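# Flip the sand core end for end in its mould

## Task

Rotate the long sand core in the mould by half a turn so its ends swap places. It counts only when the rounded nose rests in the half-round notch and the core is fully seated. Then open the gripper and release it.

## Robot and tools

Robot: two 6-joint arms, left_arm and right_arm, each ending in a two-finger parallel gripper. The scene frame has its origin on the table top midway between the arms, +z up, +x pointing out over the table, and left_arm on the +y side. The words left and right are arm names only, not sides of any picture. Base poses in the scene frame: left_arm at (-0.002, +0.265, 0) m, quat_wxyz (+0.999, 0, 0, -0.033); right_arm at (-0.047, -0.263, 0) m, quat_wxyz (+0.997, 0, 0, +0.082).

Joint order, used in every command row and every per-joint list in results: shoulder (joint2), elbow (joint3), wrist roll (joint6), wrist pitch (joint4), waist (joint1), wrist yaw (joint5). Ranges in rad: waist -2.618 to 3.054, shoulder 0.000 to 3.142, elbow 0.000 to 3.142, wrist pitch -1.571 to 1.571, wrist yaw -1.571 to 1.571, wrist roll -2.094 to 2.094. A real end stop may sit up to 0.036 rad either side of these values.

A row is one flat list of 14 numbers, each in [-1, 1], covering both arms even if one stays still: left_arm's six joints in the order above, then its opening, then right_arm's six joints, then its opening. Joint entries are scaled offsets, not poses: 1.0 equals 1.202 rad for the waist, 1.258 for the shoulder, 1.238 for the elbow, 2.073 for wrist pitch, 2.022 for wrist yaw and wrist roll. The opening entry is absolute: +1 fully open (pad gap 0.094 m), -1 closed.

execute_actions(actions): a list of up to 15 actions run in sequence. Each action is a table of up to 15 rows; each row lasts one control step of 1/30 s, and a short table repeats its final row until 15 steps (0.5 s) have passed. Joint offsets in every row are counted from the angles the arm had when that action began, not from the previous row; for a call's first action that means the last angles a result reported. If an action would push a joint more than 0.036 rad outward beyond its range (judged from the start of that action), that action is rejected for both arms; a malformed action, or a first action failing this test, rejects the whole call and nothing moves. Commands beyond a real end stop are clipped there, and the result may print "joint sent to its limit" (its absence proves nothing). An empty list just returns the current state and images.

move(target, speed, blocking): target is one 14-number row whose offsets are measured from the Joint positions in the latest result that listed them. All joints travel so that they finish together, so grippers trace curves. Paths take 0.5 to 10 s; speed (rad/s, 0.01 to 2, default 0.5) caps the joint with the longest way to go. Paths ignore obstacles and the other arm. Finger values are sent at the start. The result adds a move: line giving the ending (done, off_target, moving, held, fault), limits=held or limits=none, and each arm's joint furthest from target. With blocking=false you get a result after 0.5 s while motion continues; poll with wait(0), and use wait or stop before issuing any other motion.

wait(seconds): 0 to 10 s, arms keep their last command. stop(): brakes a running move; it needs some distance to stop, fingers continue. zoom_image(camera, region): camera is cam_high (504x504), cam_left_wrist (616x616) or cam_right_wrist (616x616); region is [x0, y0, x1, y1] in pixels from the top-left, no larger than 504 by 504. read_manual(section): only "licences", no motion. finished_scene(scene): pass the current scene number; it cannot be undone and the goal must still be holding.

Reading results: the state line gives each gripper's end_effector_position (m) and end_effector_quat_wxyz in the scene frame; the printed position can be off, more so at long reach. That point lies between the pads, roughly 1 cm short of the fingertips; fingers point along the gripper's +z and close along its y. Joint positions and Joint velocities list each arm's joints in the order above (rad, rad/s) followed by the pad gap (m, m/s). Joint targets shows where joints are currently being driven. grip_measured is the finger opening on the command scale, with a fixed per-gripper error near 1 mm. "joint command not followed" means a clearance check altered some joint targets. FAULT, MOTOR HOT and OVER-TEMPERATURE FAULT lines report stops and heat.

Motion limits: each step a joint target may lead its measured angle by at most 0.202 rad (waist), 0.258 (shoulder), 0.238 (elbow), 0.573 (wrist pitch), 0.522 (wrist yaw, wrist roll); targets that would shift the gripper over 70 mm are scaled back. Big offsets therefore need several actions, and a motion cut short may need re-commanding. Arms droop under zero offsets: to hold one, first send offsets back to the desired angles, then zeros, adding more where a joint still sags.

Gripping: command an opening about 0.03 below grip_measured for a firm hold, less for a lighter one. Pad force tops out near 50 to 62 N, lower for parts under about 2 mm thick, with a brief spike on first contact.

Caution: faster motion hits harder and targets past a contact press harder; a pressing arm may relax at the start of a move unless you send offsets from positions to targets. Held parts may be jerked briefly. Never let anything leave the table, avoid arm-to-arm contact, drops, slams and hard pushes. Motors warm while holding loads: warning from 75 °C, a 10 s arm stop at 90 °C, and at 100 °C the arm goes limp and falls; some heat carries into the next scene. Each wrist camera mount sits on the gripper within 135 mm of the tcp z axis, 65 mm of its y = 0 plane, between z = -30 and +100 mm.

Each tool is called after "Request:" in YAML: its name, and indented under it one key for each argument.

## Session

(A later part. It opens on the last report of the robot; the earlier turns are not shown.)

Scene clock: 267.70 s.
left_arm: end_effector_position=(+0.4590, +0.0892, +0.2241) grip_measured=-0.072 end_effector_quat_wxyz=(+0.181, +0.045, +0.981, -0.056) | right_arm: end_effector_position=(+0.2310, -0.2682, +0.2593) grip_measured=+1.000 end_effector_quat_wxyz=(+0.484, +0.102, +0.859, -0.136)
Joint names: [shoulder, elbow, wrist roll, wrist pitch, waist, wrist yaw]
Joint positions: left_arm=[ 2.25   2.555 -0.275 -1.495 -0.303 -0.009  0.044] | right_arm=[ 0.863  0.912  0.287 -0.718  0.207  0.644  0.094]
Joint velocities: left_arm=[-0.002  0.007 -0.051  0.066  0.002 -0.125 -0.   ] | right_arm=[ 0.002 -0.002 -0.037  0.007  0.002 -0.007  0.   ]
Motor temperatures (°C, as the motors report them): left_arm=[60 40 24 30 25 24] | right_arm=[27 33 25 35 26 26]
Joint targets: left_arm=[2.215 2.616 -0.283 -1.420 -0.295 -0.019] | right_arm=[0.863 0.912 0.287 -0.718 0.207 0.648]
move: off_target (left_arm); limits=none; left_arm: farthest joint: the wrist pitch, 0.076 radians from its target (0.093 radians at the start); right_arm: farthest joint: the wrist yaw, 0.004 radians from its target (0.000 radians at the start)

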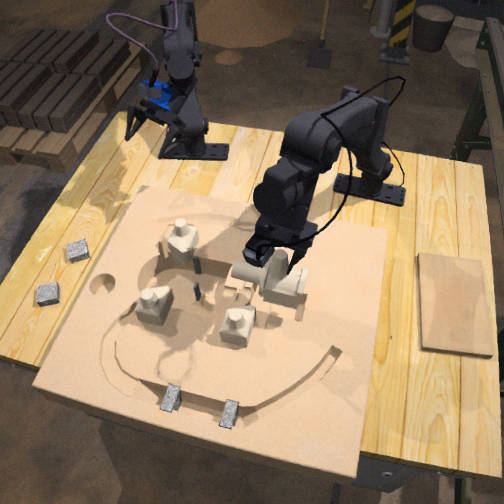

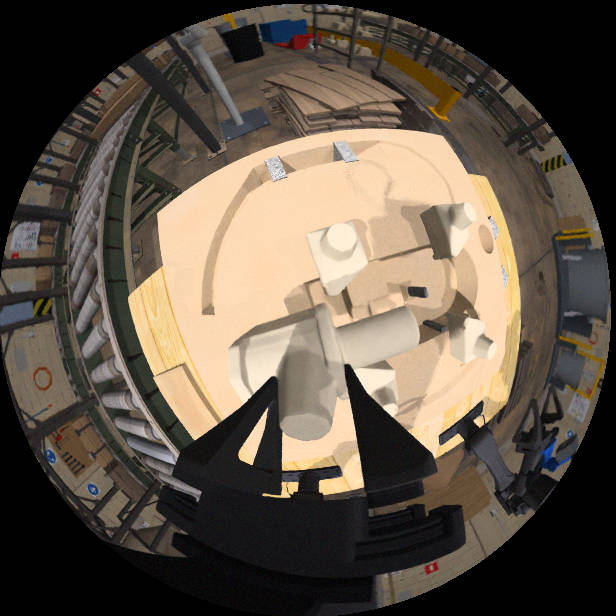

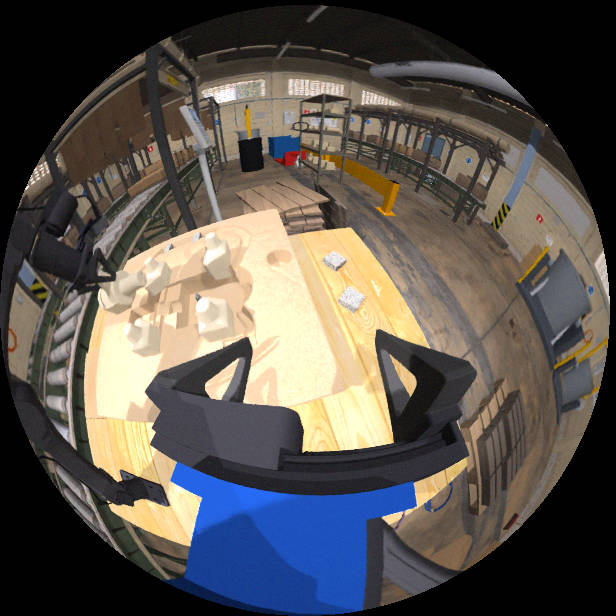

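Request:
move:
  target: [0.044,0.045,-0.003,0.03,0.012,0,-0.14,0,0,0,0,0,0,1]
  speed: 0.1

Request:
zoom_image:
  camera: "cam_high"
  region: [190,230,350,350]

Request:
zoom_image:
  camera: "cam_left_wrist"
  region: [200,220,480,450]

Scene clock: 276.30 s.
left_arm: end_effector_position=(+0.4666, +0.0895, +0.1803) grip_measured=-0.072 end_effector_quat_wxyz=(+0.137, +0.043, +0.989, -0.041) | right_arm: end_effector_position=(+0.2311, -0.2676, +0.2591) grip_measured=+1.000 end_effector_quat_wxyz=(+0.483, +0.101, +0.859, -0.134)
Joint names: [shoulder, elbow, wrist roll, wrist pitch, waist, wrist yaw]
Joint positions: left_arm=[ 2.341  2.555 -0.276 -1.498 -0.297 -0.009  0.044] | right_arm=[ 0.863  0.912  0.287 -0.718  0.207  0.641  0.094]
Joint velocities: left_arm=[-0.002 -0.007 -0.037  0.022 -0.007 -0.125  0.   ] | right_arm=[ 0.002  0.002 -0.007  0.066  0.007  0.051  0.   ]
Motor temperatures (°C, as the motors report them): left_arm=[62 41 24 31 25 24] | right_arm=[27 33 25 35 26 26]
Joint targets: left_arm=[2.305 2.611 -0.281 -1.433 -0.288 -0.009] | right_arm=[0.863 0.912 0.287 -0.718 0.207 0.645]
move: off_target (left_arm); limits=none; left_arm: farthest joint: the wrist pitch, 0.065 radians from its target (0.063 radians at the start); right_arm: farthest joint: the wrist yaw, 0.003 radians from its target (0.000 radians at the start)

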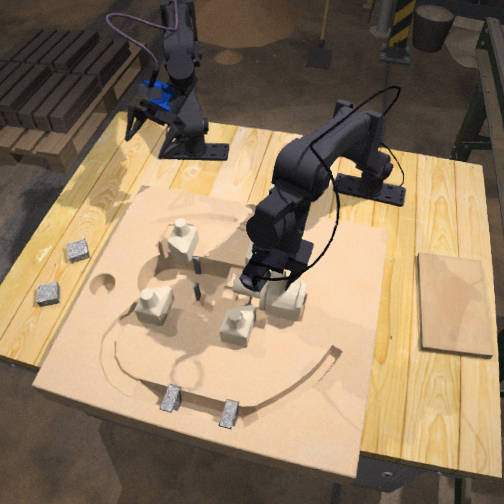

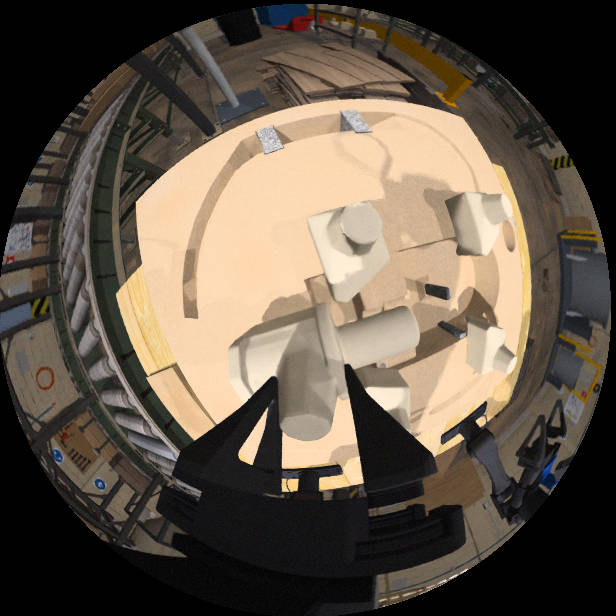

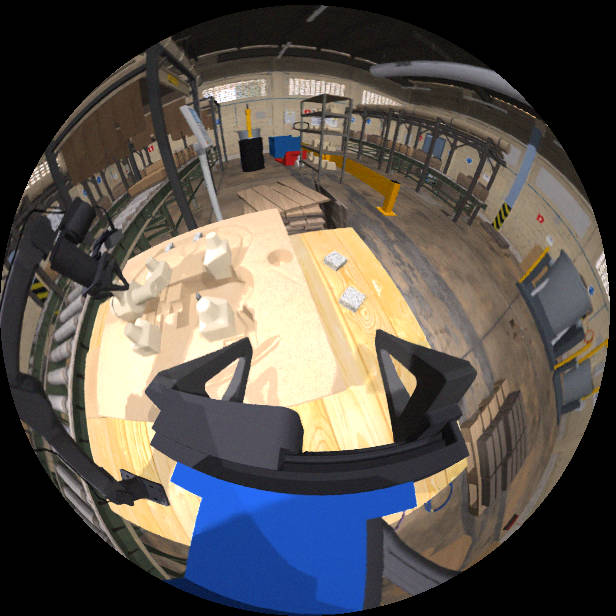

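Region (190, 230, 350, 350) of cam_high's 504x504 image, scaled by 3.150, with more detail than that image has; it fills the top 378 rows of this view, and the rest is white.

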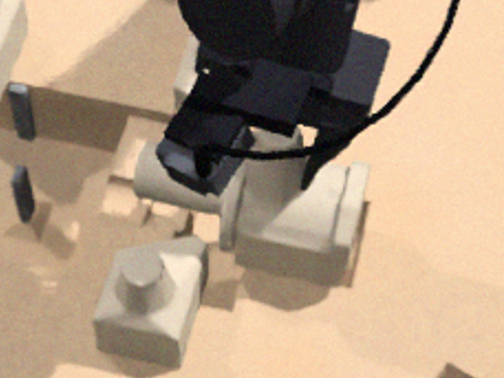

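Region (200, 220, 480, 450) of cam_left_wrist's 616x616 image, scaled by 1.800, with more detail than that image has; it fills the top 414 rows of this view, and the rest is white.

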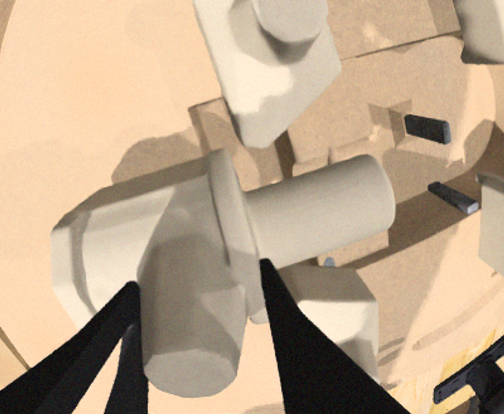

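Request:
move:
  target: [0.01,0.045,-0.003,0.03,0.01,0,-0.14,0,0,0,0,0,0,1]
  speed: 0.05

Request:
zoom_image:
  camera: "cam_high"
  region: [190,230,350,350]

Scene clock: 285.70 s.
left_arm: end_effector_position=(+0.4654, +0.0903, +0.1692) grip_measured=-0.072 end_effector_quat_wxyz=(+0.121, +0.042, +0.991, -0.035) | right_arm: end_effector_position=(+0.2311, -0.2670, +0.2589) grip_measured=+1.000 end_effector_quat_wxyz=(+0.483, +0.100, +0.860, -0.133)
Joint names: [shoulder, elbow, wrist roll, wrist pitch, waist, wrist yaw]
Joint positions: left_arm=[ 2.365  2.56  -0.277 -1.512 -0.297 -0.01   0.044] | right_arm=[ 0.863  0.912  0.287 -0.718  0.207  0.637  0.094]
Joint velocities: left_arm=[-0.007 -0.007  0.022 -0.037  0.007 -0.037  0.   ] | right_arm=[-0.002  0.002 -0.11  -0.037  0.007  0.007  0.   ]
Motor temperatures (°C, as the motors report them): left_arm=[64 41 24 31 25 24] | right_arm=[27 33 25 35 26 26]
Joint targets: left_arm=[2.354 2.611 -0.282 -1.436 -0.284 -0.009] | right_arm=[0.863 0.912 0.287 -0.718 0.207 0.641]
move: off_target (left_arm); limits=none; left_arm: farthest joint: the wrist pitch, 0.076 radians from its target (0.062 radians at the start); right_arm: farthest joint: the wrist yaw, 0.004 radians from its target (0.000 radians at the start)

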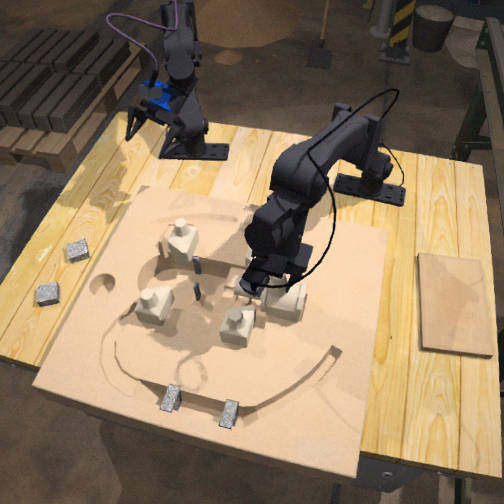

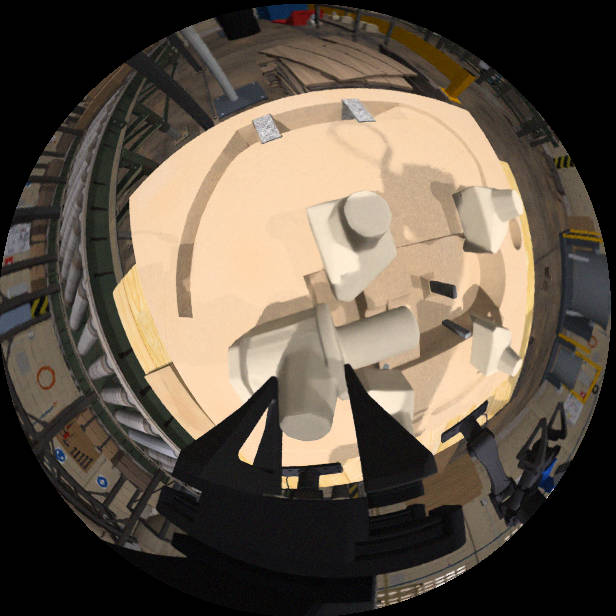

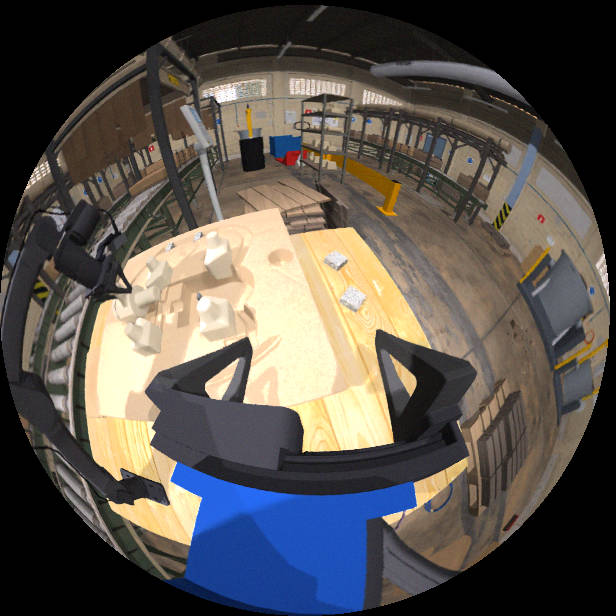

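Region (190, 230, 350, 350) of cam_high's 504x504 image, scaled by 3.150, with more detail than that image has; it fills the top 378 rows of this view, and the rest is white.

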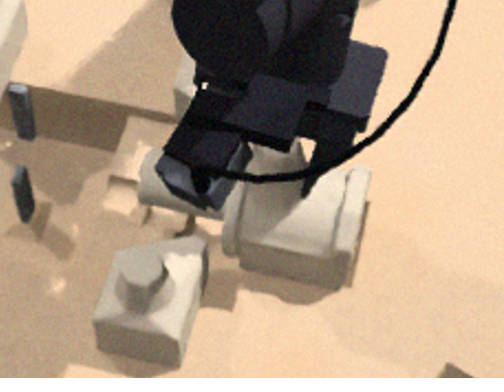

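Request:
move:
  target: [-0.015,0.0,-0.003,0.005,0.008,0,-0.14,0,0,0,0,0,0,1]
  speed: 0.05

Request:
zoom_image:
  camera: "cam_high"
  region: [190,230,350,350]

Scene clock: 294.67 s.
left_arm: end_effector_position=(+0.4626, +0.0906, +0.1678) grip_measured=-0.072 end_effector_quat_wxyz=(+0.115, +0.042, +0.992, -0.035) | right_arm: end_effector_position=(+0.2312, -0.2664, +0.2586) grip_measured=+1.000 end_effector_quat_wxyz=(+0.483, +0.099, +0.860, -0.131)
Joint names: [shoulder, elbow, wrist roll, wrist pitch, waist, wrist yaw]
Joint positions: left_arm=[ 2.367  2.56  -0.278 -1.524 -0.297 -0.006  0.044] | right_arm=[ 0.863  0.912  0.287 -0.718  0.207  0.634  0.094]
Joint velocities: left_arm=[-0.007 -0.012 -0.022 -0.037  0.007  0.022  0.   ] | right_arm=[-0.022  0.012  0.022  0.007  0.002  0.007  0.   ]
Motor temperatures (°C, as the motors report them): left_arm=[64 41 24 31 25 24] | right_arm=[27 33 25 35 26 26]
Joint targets: left_arm=[2.346 2.560 -0.284 -1.502 -0.287 -0.010] | right_arm=[0.863 0.912 0.287 -0.718 0.207 0.637]
move: off_target (left_arm); limits=none; left_arm: farthest joint: the wrist pitch, 0.022 radians from its target (0.011 radians at the start); right_arm: farthest joint: the wrist yaw, 0.003 radians from its target (0.000 radians at the start)

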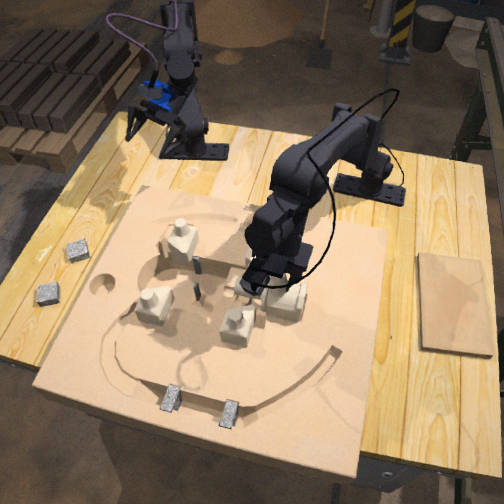

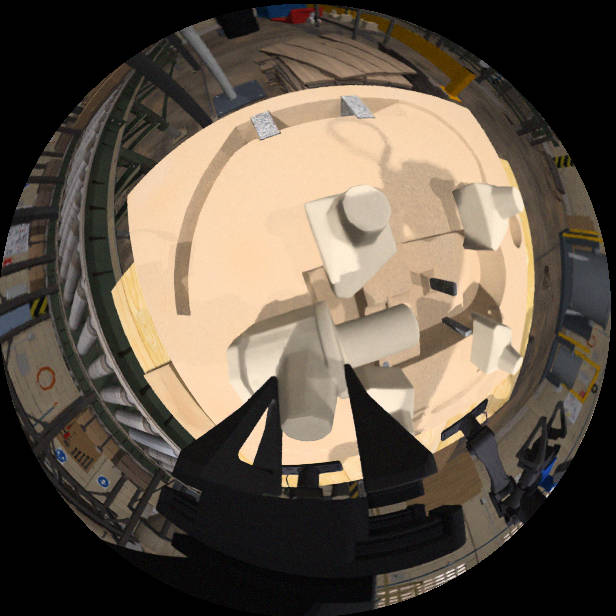

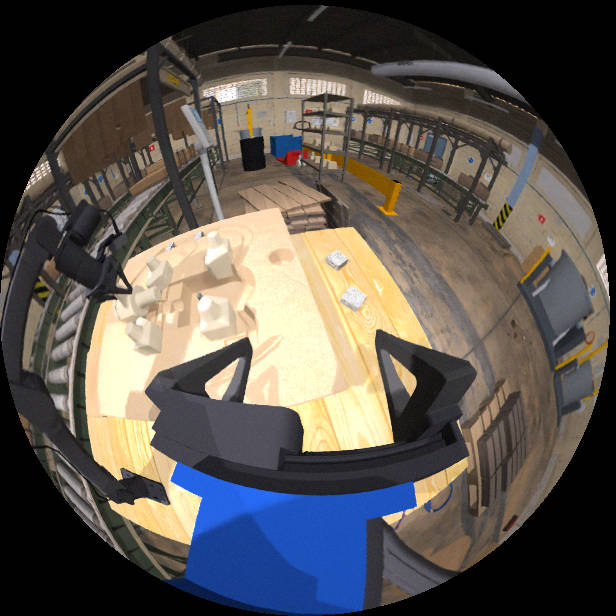

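Region (190, 230, 350, 350) of cam_high's 504x504 image, scaled by 3.150, with more detail than that image has; it fills the top 378 rows of this view, and the rest is white.

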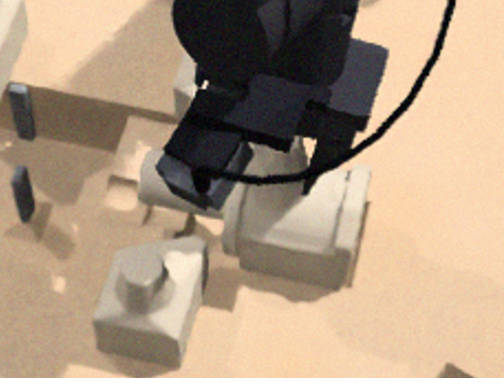

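Request:
move:
  target: [-0.065,0.045,-0.035,0.01,0.008,0,-0.14,0,0,0,0,0,0,1]
  speed: 0.1

Request:
move:
  target: [0.0,0.03,-0.003,0.02,0.008,0,-0.14,0,0,0,0,0,0,1]
  speed: 0.05

Request:
zoom_image:
  camera: "cam_high"
  region: [190,230,350,350]

Scene clock: 305.37 s.
left_arm: end_effector_position=(+0.4609, +0.0912, +0.1703) grip_measured=-0.072 end_effector_quat_wxyz=(+0.113, +0.011, +0.993, -0.038) | right_arm: end_effector_position=(+0.2313, -0.2659, +0.2584) grip_measured=+1.000 end_effector_quat_wxyz=(+0.482, +0.099, +0.861, -0.130)
Joint names: [shoulder, elbow, wrist roll, wrist pitch, waist, wrist yaw]
Joint positions: left_arm=[ 2.361  2.56  -0.34  -1.53  -0.297 -0.006  0.044] | right_arm=[ 0.863  0.912  0.287 -0.718  0.207  0.63   0.094]
Joint velocities: left_arm=[ 0.002 -0.002  0.066 -0.007  0.002 -0.022 -0.   ] | right_arm=[ 0.002  0.007  0.022 -0.081 -0.017 -0.022  0.   ]
Motor temperatures (°C, as the motors report them): left_arm=[65 39 24 31 25 24] | right_arm=[27 33 25 35 26 26]
Joint targets: left_arm=[2.285 2.615 -0.348 -1.503 -0.287 -0.006] | right_arm=[0.863 0.912 0.287 -0.718 0.207 0.634]
move: off_target (left_arm); limits=none; left_arm: farthest joint: the shoulder, 0.075 radians from its target (0.082 radians at the start); right_arm: farthest joint: the wrist yaw, 0.004 radians from its target (0.000 radians at the start)

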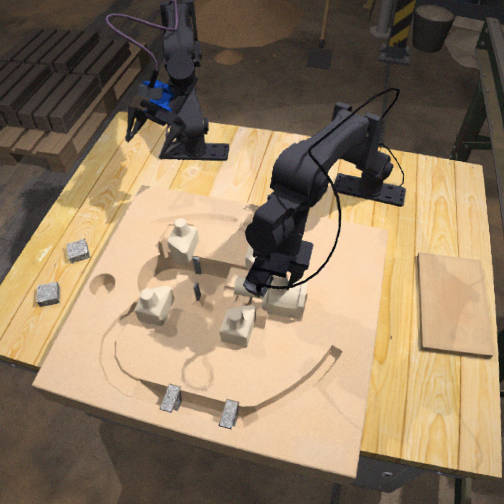

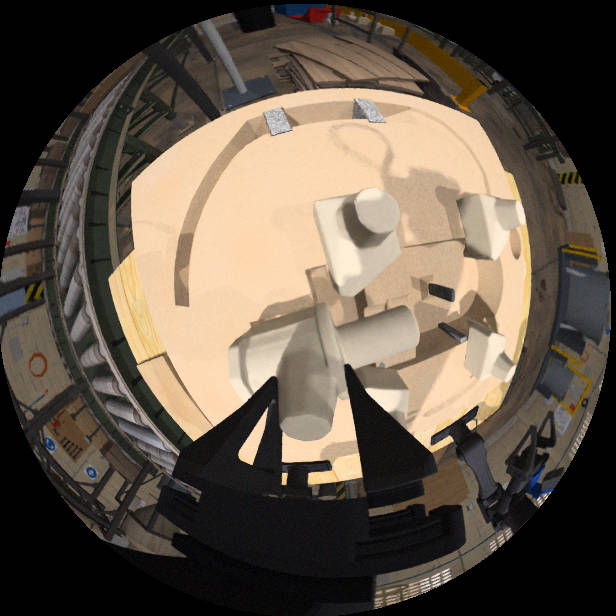

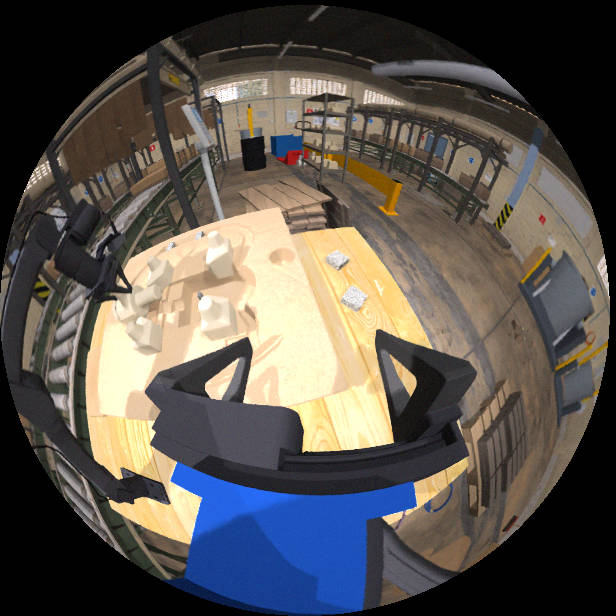

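Scene clock: 306.47 s.
left_arm: end_effector_position=(+0.4613, +0.0910, +0.1490) grip_measured=-0.072 end_effector_quat_wxyz=(+0.090, +0.011, +0.995, -0.030) | right_arm: end_effector_position=(+0.2314, -0.2653, +0.2582) grip_measured=+1.000 end_effector_quat_wxyz=(+0.482, +0.098, +0.861, -0.128)
Joint names: [shoulder, elbow, wrist roll, wrist pitch, waist, wrist yaw]
Joint positions: left_arm=[ 2.405  2.56  -0.34  -1.535 -0.297 -0.006  0.044] | right_arm=[ 0.863  0.912  0.287 -0.718  0.207  0.626  0.094]
Joint velocities: left_arm=[-0.017  0.002  0.007  0.051 -0.012  0.037 -0.   ] | right_arm=[ 0.007 -0.012  0.051  0.081  0.007  0.007  0.   ]
Motor temperatures (°C, as the motors report them): left_arm=[65 39 24 31 25 24] | right_arm=[27 33 25 35 26 26]
Joint targets: left_arm=[2.360 2.597 -0.346 -1.488 -0.287 -0.006] | right_arm=[0.863 0.912 0.287 -0.718 0.207 0.630]
move: off_target (left_arm); limits=none; left_arm: farthest joint: the wrist pitch, 0.047 radians from its target (0.041 radians at the start); right_arm: farthest joint: the wrist yaw, 0.004 radians from its target (0.000 radians at the start)

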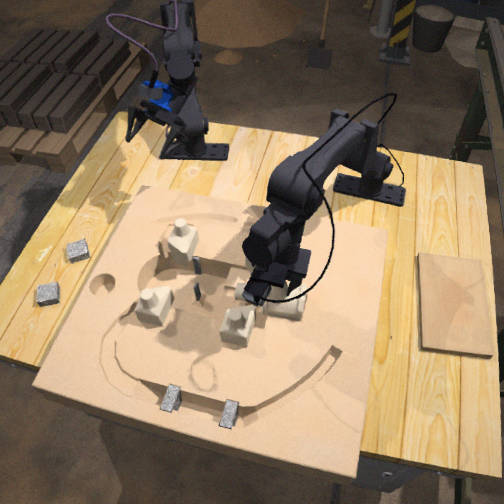

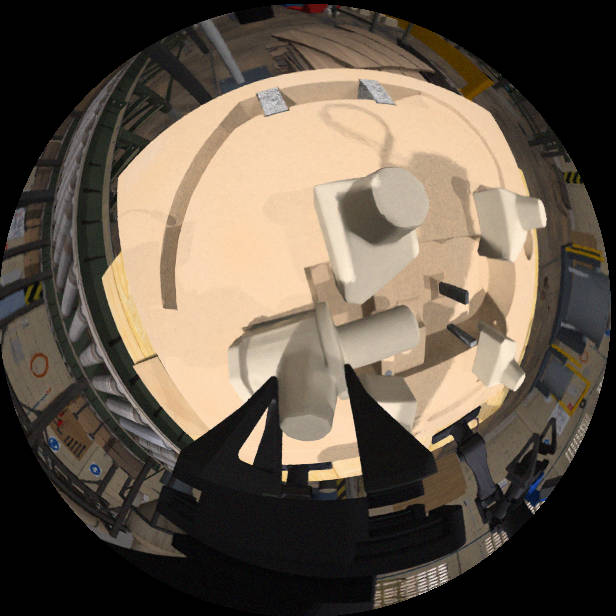

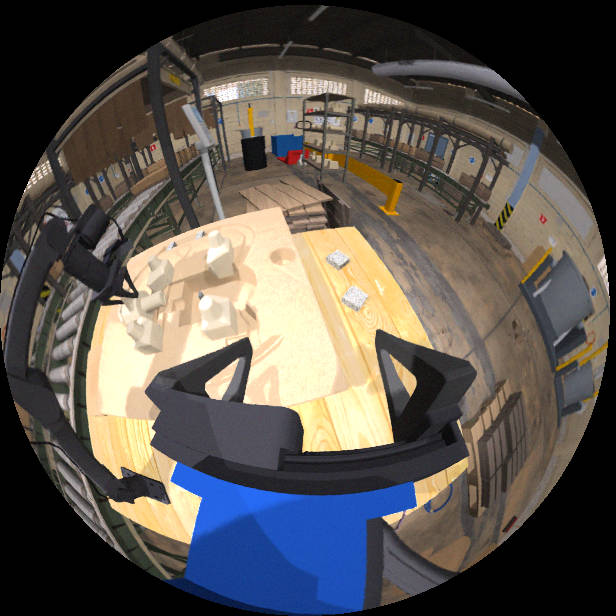

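Region (190, 230, 350, 350) of cam_high's 504x504 image, scaled by 3.150, with more detail than that image has; it fills the top 378 rows of this view, and the rest is white.

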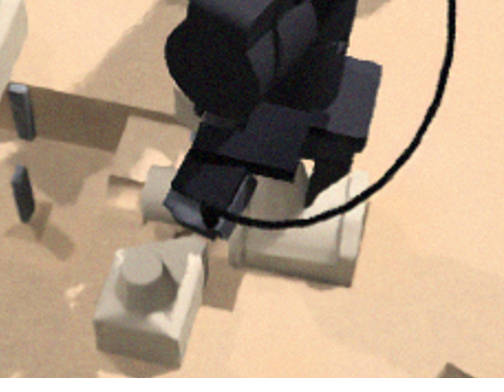

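In. Continue down.

Request:
move:
  target: [0.0,0.03,0,0.035,0.012,0,-0.14,0,0,0,0,0,0,1]
  speed: 0.05

Scene clock: 323.03 s.
left_arm: end_effector_position=(+0.4614, +0.0908, +0.1417) grip_measured=-0.072 end_effector_quat_wxyz=(+0.082, +0.015, +0.996, -0.027) | right_arm: end_effector_position=(+0.2315, -0.2647, +0.2579) grip_measured=+1.000 end_effector_quat_wxyz=(+0.482, +0.097, +0.862, -0.127)
Joint names: [shoulder, elbow, wrist roll, wrist pitch, waist, wrist yaw]
Joint positions: left_arm=[ 2.42   2.56  -0.332 -1.537 -0.297 -0.005  0.044] | right_arm=[ 0.863  0.912  0.287 -0.718  0.207  0.623  0.094]
Joint velocities: left_arm=[ 0.007  0.002 -0.037 -0.081  0.002  0.051 -0.002] | right_arm=[-0.007  0.007 -0.037  0.007 -0.012 -0.037  0.   ]
Motor temperatures (°C, as the motors report them): left_arm=[68 40 24 30 25 24] | right_arm=[27 33 25 35 26 26]
Joint targets: left_arm=[2.405 2.597 -0.340 -1.463 -0.282 -0.006] | right_arm=[0.863 0.912 0.287 -0.718 0.207 0.626]
move: off_target (left_arm); limits=none; left_arm: farthest joint: the wrist pitch, 0.074 radians from its target (0.073 radians at the start); right_arm: farthest joint: the wrist yaw, 0.003 radians from its target (0.000 radians at the start)

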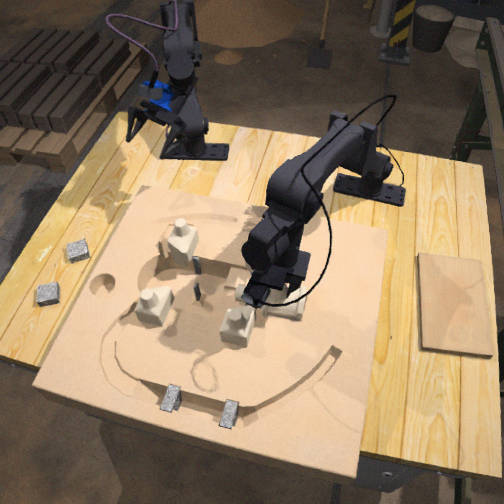

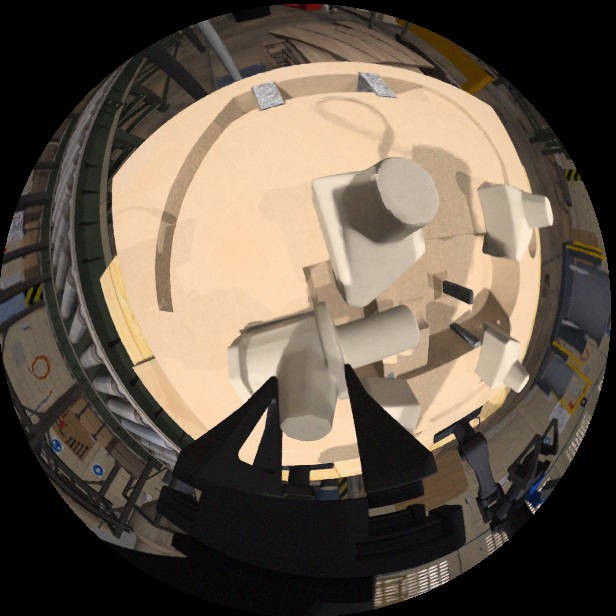

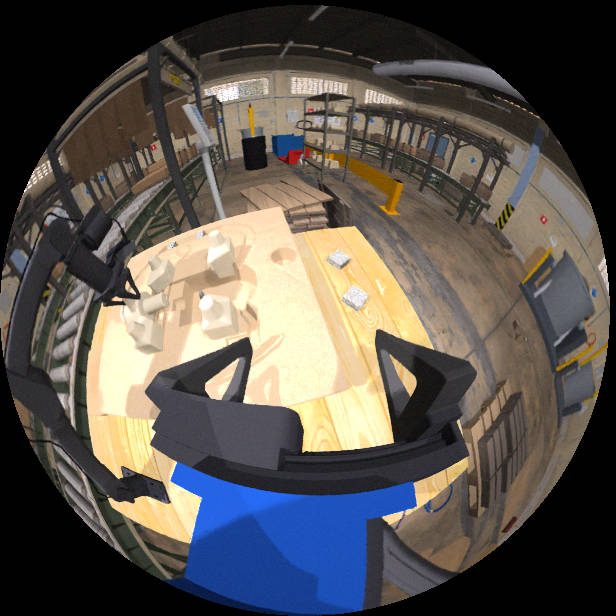

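Request:
move:
  target: [-0.02,0.03,0,0.015,0.03,-0.01,-0.14,0,0,0,0,0,0,1]
  speed: 0.05

Request:
zoom_image:
  camera: "cam_left_wrist"
  region: [200,220,480,450]

Scene clock: 330.43 s.
left_arm: end_effector_position=(+0.4621, +0.0924, +0.1401) grip_measured=-0.072 end_effector_quat_wxyz=(+0.078, +0.019, +0.996, -0.034) | right_arm: end_effector_position=(+0.2316, -0.2641, +0.2577) grip_measured=+1.000 end_effector_quat_wxyz=(+0.482, +0.096, +0.862, -0.125)
Joint names: [shoulder, elbow, wrist roll, wrist pitch, waist, wrist yaw]
Joint positions: left_arm=[ 2.424  2.56  -0.317 -1.537 -0.287  0.013  0.044] | right_arm=[ 0.863  0.912  0.287 -0.718  0.207  0.62   0.094]
Joint velocities: left_arm=[-0.012 -0.007  0.022 -0.007 -0.017  0.022  0.   ] | right_arm=[-0.002 -0.017 -0.022 -0.051  0.012  0.037  0.   ]
Motor temperatures (°C, as the motors report them): left_arm=[67 40 24 31 25 24] | right_arm=[27 33 25 35 26 26]
Joint targets: left_arm=[2.395 2.597 -0.332 -1.506 -0.261 -0.026] | right_arm=[0.863 0.912 0.287 -0.718 0.207 0.623]
move: off_target (left_arm); limits=none; left_arm: farthest joint: the wrist yaw, 0.038 radians from its target (0.020 radians at the start); right_arm: farthest joint: the wrist yaw, 0.003 radians from its target (0.000 radians at the start)

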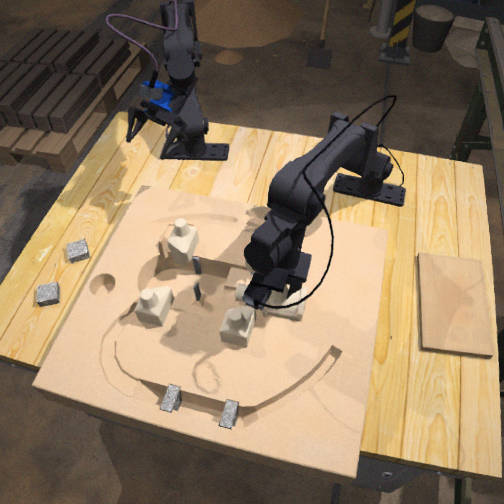

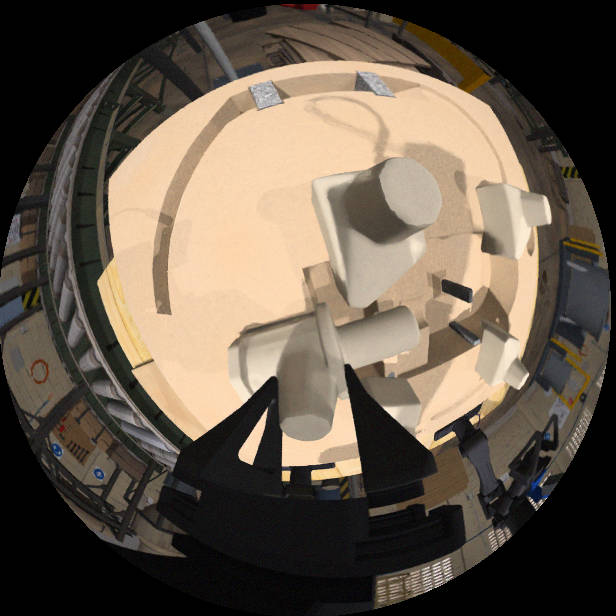

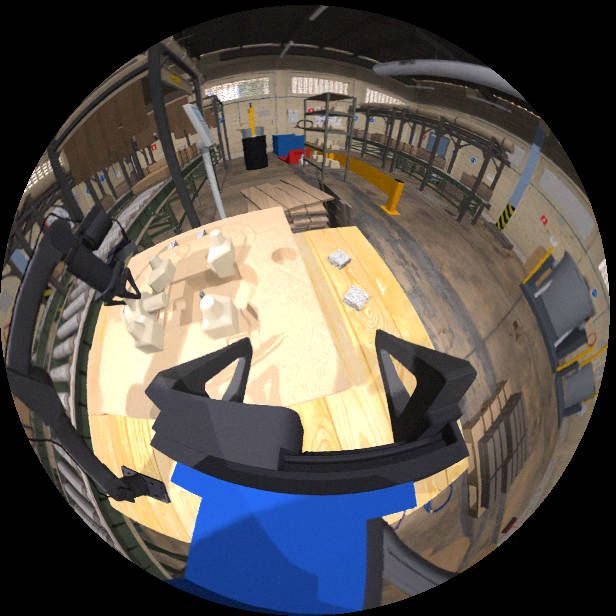

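Region (200, 220, 480, 450) of cam_left_wrist's 616x616 image, scaled by 1.800, with more detail than that image has; it fills the top 414 rows of this view, and the rest is white.

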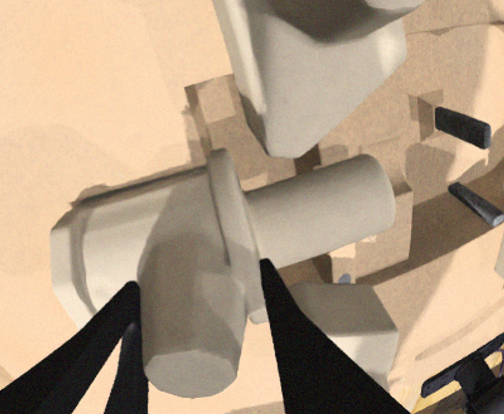

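Request:
move:
  target: [0.005,0.03,0.015,0.015,0.005,0,-0.14,0,0,0,0,0,0,1]
  speed: 0.05

Scene clock: 336.70 s.
left_arm: end_effector_position=(+0.4615, +0.0914, +0.1308) grip_measured=-0.072 end_effector_quat_wxyz=(+0.068, +0.038, +0.996, -0.032) | right_arm: end_effector_position=(+0.2317, -0.2636, +0.2575) grip_measured=+1.000 end_effector_quat_wxyz=(+0.481, +0.096, +0.862, -0.124)
Joint names: [shoulder, elbow, wrist roll, wrist pitch, waist, wrist yaw]
Joint positions: left_arm=[ 2.443  2.56  -0.278 -1.538 -0.287  0.019  0.044] | right_arm=[ 0.863  0.912  0.287 -0.718  0.207  0.616  0.094]
Joint velocities: left_arm=[ 0.002  0.007 -0.022  0.051 -0.007 -0.007 -0.001] | right_arm=[-0.017 -0.027 -0.066 -0.037 -0.002  0.081  0.   ]
Motor temperatures (°C, as the motors report them): left_arm=[68 40 24 30 25 24] | right_arm=[27 33 25 35 26 26]
Joint targets: left_arm=[2.430 2.597 -0.286 -1.505 -0.280 0.012] | right_arm=[0.863 0.912 0.287 -0.718 0.207 0.620]
move: off_target (left_arm); limits=none; left_arm: farthest joint: the elbow, 0.037 radians from its target (0.037 radians at the start); right_arm: farthest joint: the wrist yaw, 0.004 radians from its target (0.000 radians at the start)

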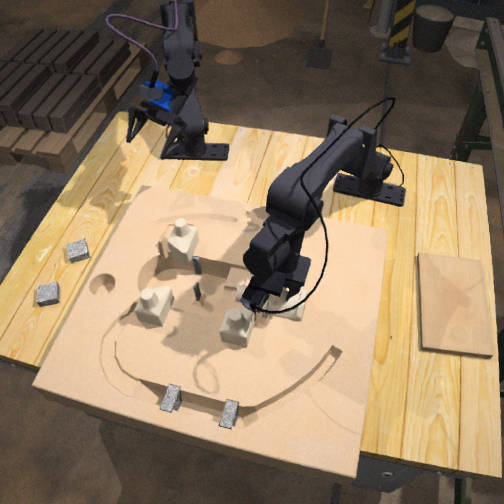

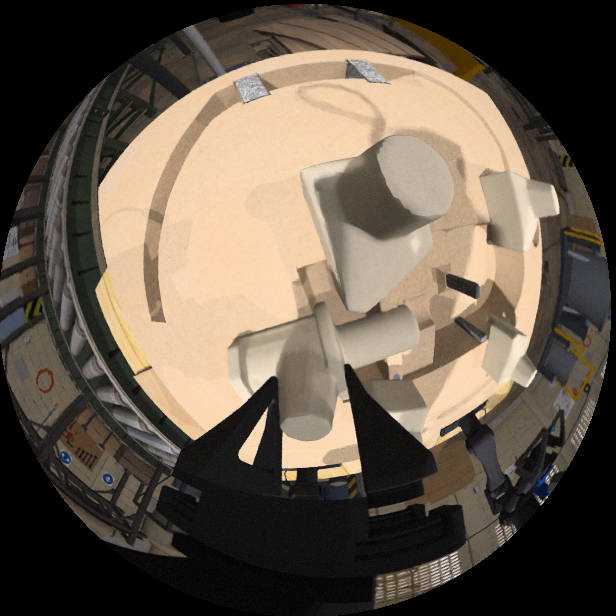

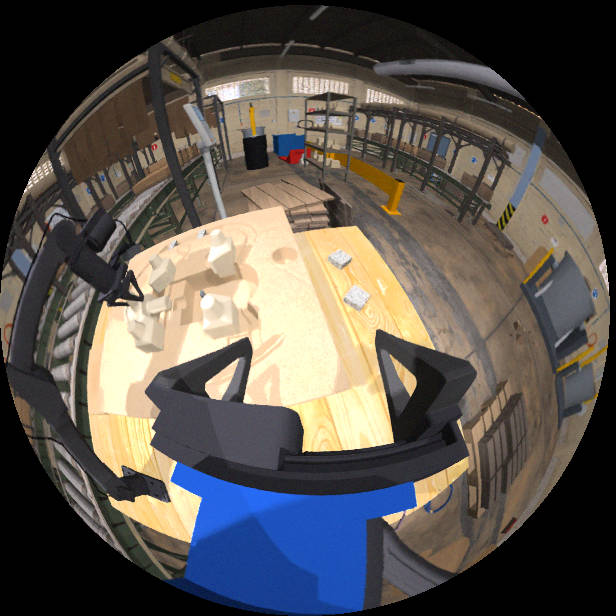

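Same depth as scene 1. Release.

Request:
move:
  target: [-0.008,0.03,0.003,0.008,0,0,0.15,0,0,0,0,0,0,1]
  speed: 0.1

Request:
move:
  target: [-0.3,0.02,0,0,0,0,0.15,0,0,0,0,0,0,1]
  speed: 0.4

Request:
zoom_image:
  camera: "cam_high"
  region: [190,230,350,350]

Scene clock: 352.90 s.
left_arm: end_effector_position=(+0.4613, +0.0915, +0.1304) grip_measured=+0.148 end_effector_quat_wxyz=(+0.067, +0.039, +0.996, -0.032) | right_arm: end_effector_position=(+0.2317, -0.2630, +0.2573) grip_measured=+1.000 end_effector_quat_wxyz=(+0.481, +0.095, +0.863, -0.122)
Joint names: [shoulder, elbow, wrist roll, wrist pitch, waist, wrist yaw]
Joint positions: left_arm=[ 2.444  2.56  -0.277 -1.539 -0.287  0.019  0.054] | right_arm=[ 0.863  0.912  0.287 -0.718  0.207  0.613  0.094]
Joint velocities: left_arm=[ 0.007 -0.007 -0.051  0.007  0.007 -0.007 -0.   ] | right_arm=[-0.007 -0.007 -0.11   0.037  0.007 -0.022  0.   ]
Motor temperatures (°C, as the motors report them): left_arm=[67 40 24 30 25 24] | right_arm=[27 33 25 35 26 26]
Joint targets: left_arm=[2.433 2.597 -0.272 -1.522 -0.287 0.019] | right_arm=[0.863 0.912 0.287 -0.718 0.207 0.616]
move: off_target (left_arm); limits=none; left_arm: farthest joint: the elbow, 0.037 radians from its target (0.037 radians at the start); right_arm: farthest joint: the wrist yaw, 0.003 radians from its target (0.000 radians at the start)

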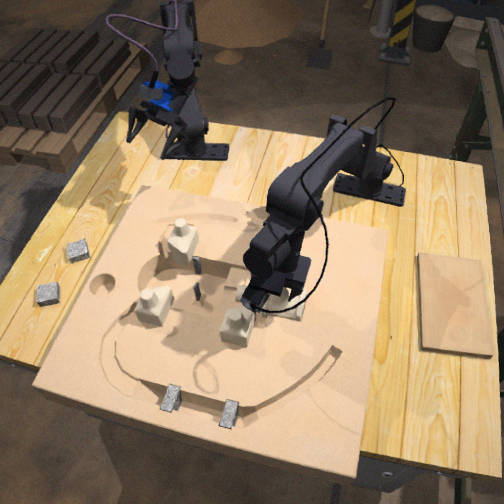

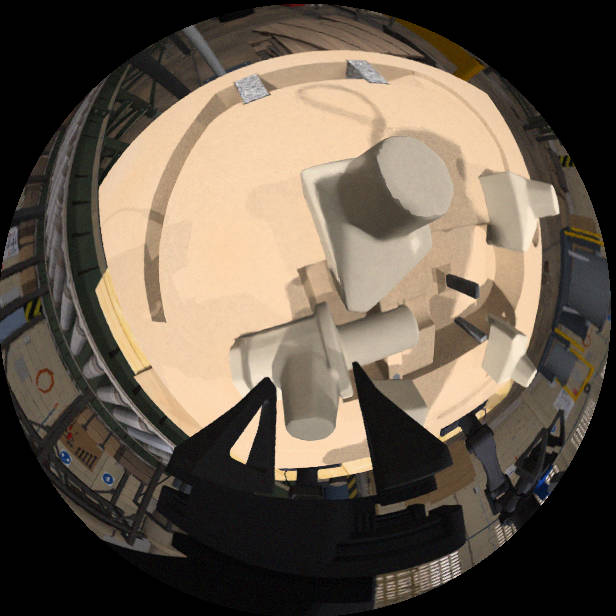

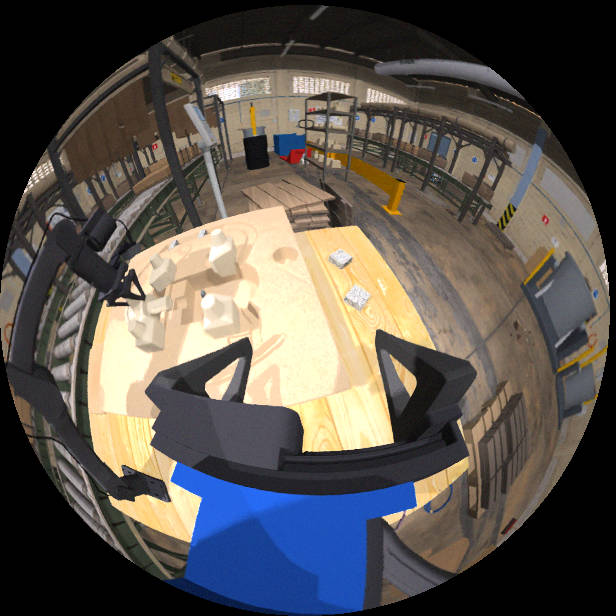

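Scene clock: 354.27 s.
left_arm: end_effector_position=(+0.4278, +0.1038, +0.3001) grip_measured=+0.148 end_effector_quat_wxyz=(+0.239, +0.039, +0.966, -0.088) | right_arm: end_effector_position=(+0.2318, -0.2624, +0.2571) grip_measured=+1.000 end_effector_quat_wxyz=(+0.481, +0.094, +0.863, -0.121)
Joint names: [shoulder, elbow, wrist roll, wrist pitch, waist, wrist yaw]
Joint positions: left_arm=[ 2.077  2.56  -0.277 -1.539 -0.287  0.019  0.054] | right_arm=[ 0.863  0.912  0.287 -0.718  0.207  0.609  0.094]
Joint velocities: left_arm=[-0.002 -0.002  0.037 -0.022 -0.007 -0.007  0.001] | right_arm=[-0.002  0.007  0.007 -0.007 -0.002  0.007  0.   ]
Motor temperatures (°C, as the motors report them): left_arm=[67 40 24 30 25 24] | right_arm=[27 33 25 35 26 26]
Joint targets: left_arm=[2.067 2.584 -0.277 -1.539 -0.287 0.019] | right_arm=[0.863 0.912 0.287 -0.718 0.207 0.613]
move: off_target (left_arm); limits=none; left_arm: farthest joint: the elbow, 0.025 radians from its target (0.025 radians at the start); right_arm: farthest joint: the wrist yaw, 0.004 radians from its target (0.000 radians at the start)

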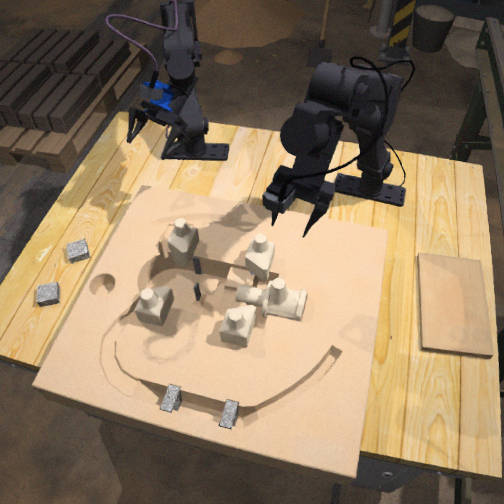

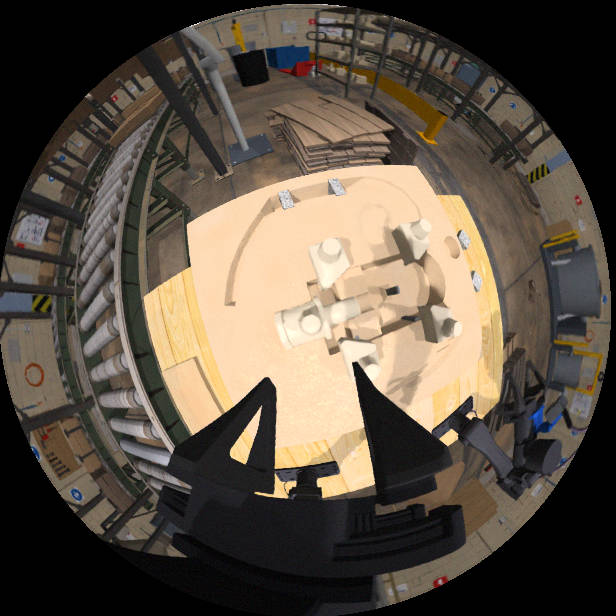

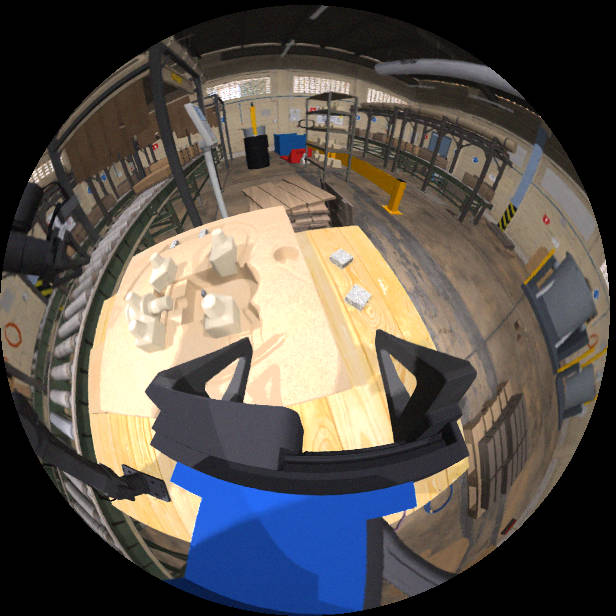

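Region (190, 230, 350, 350) of cam_high's 504x504 image, scaled by 3.150, with more detail than that image has; it fills the top 378 rows of this view, and the rest is white.

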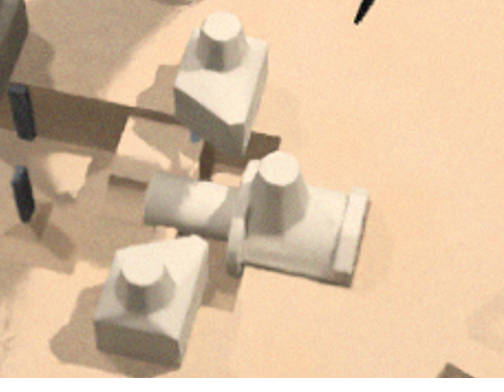

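Request:
finished_scene:
  scene: 2

The scene is finished: the task was done.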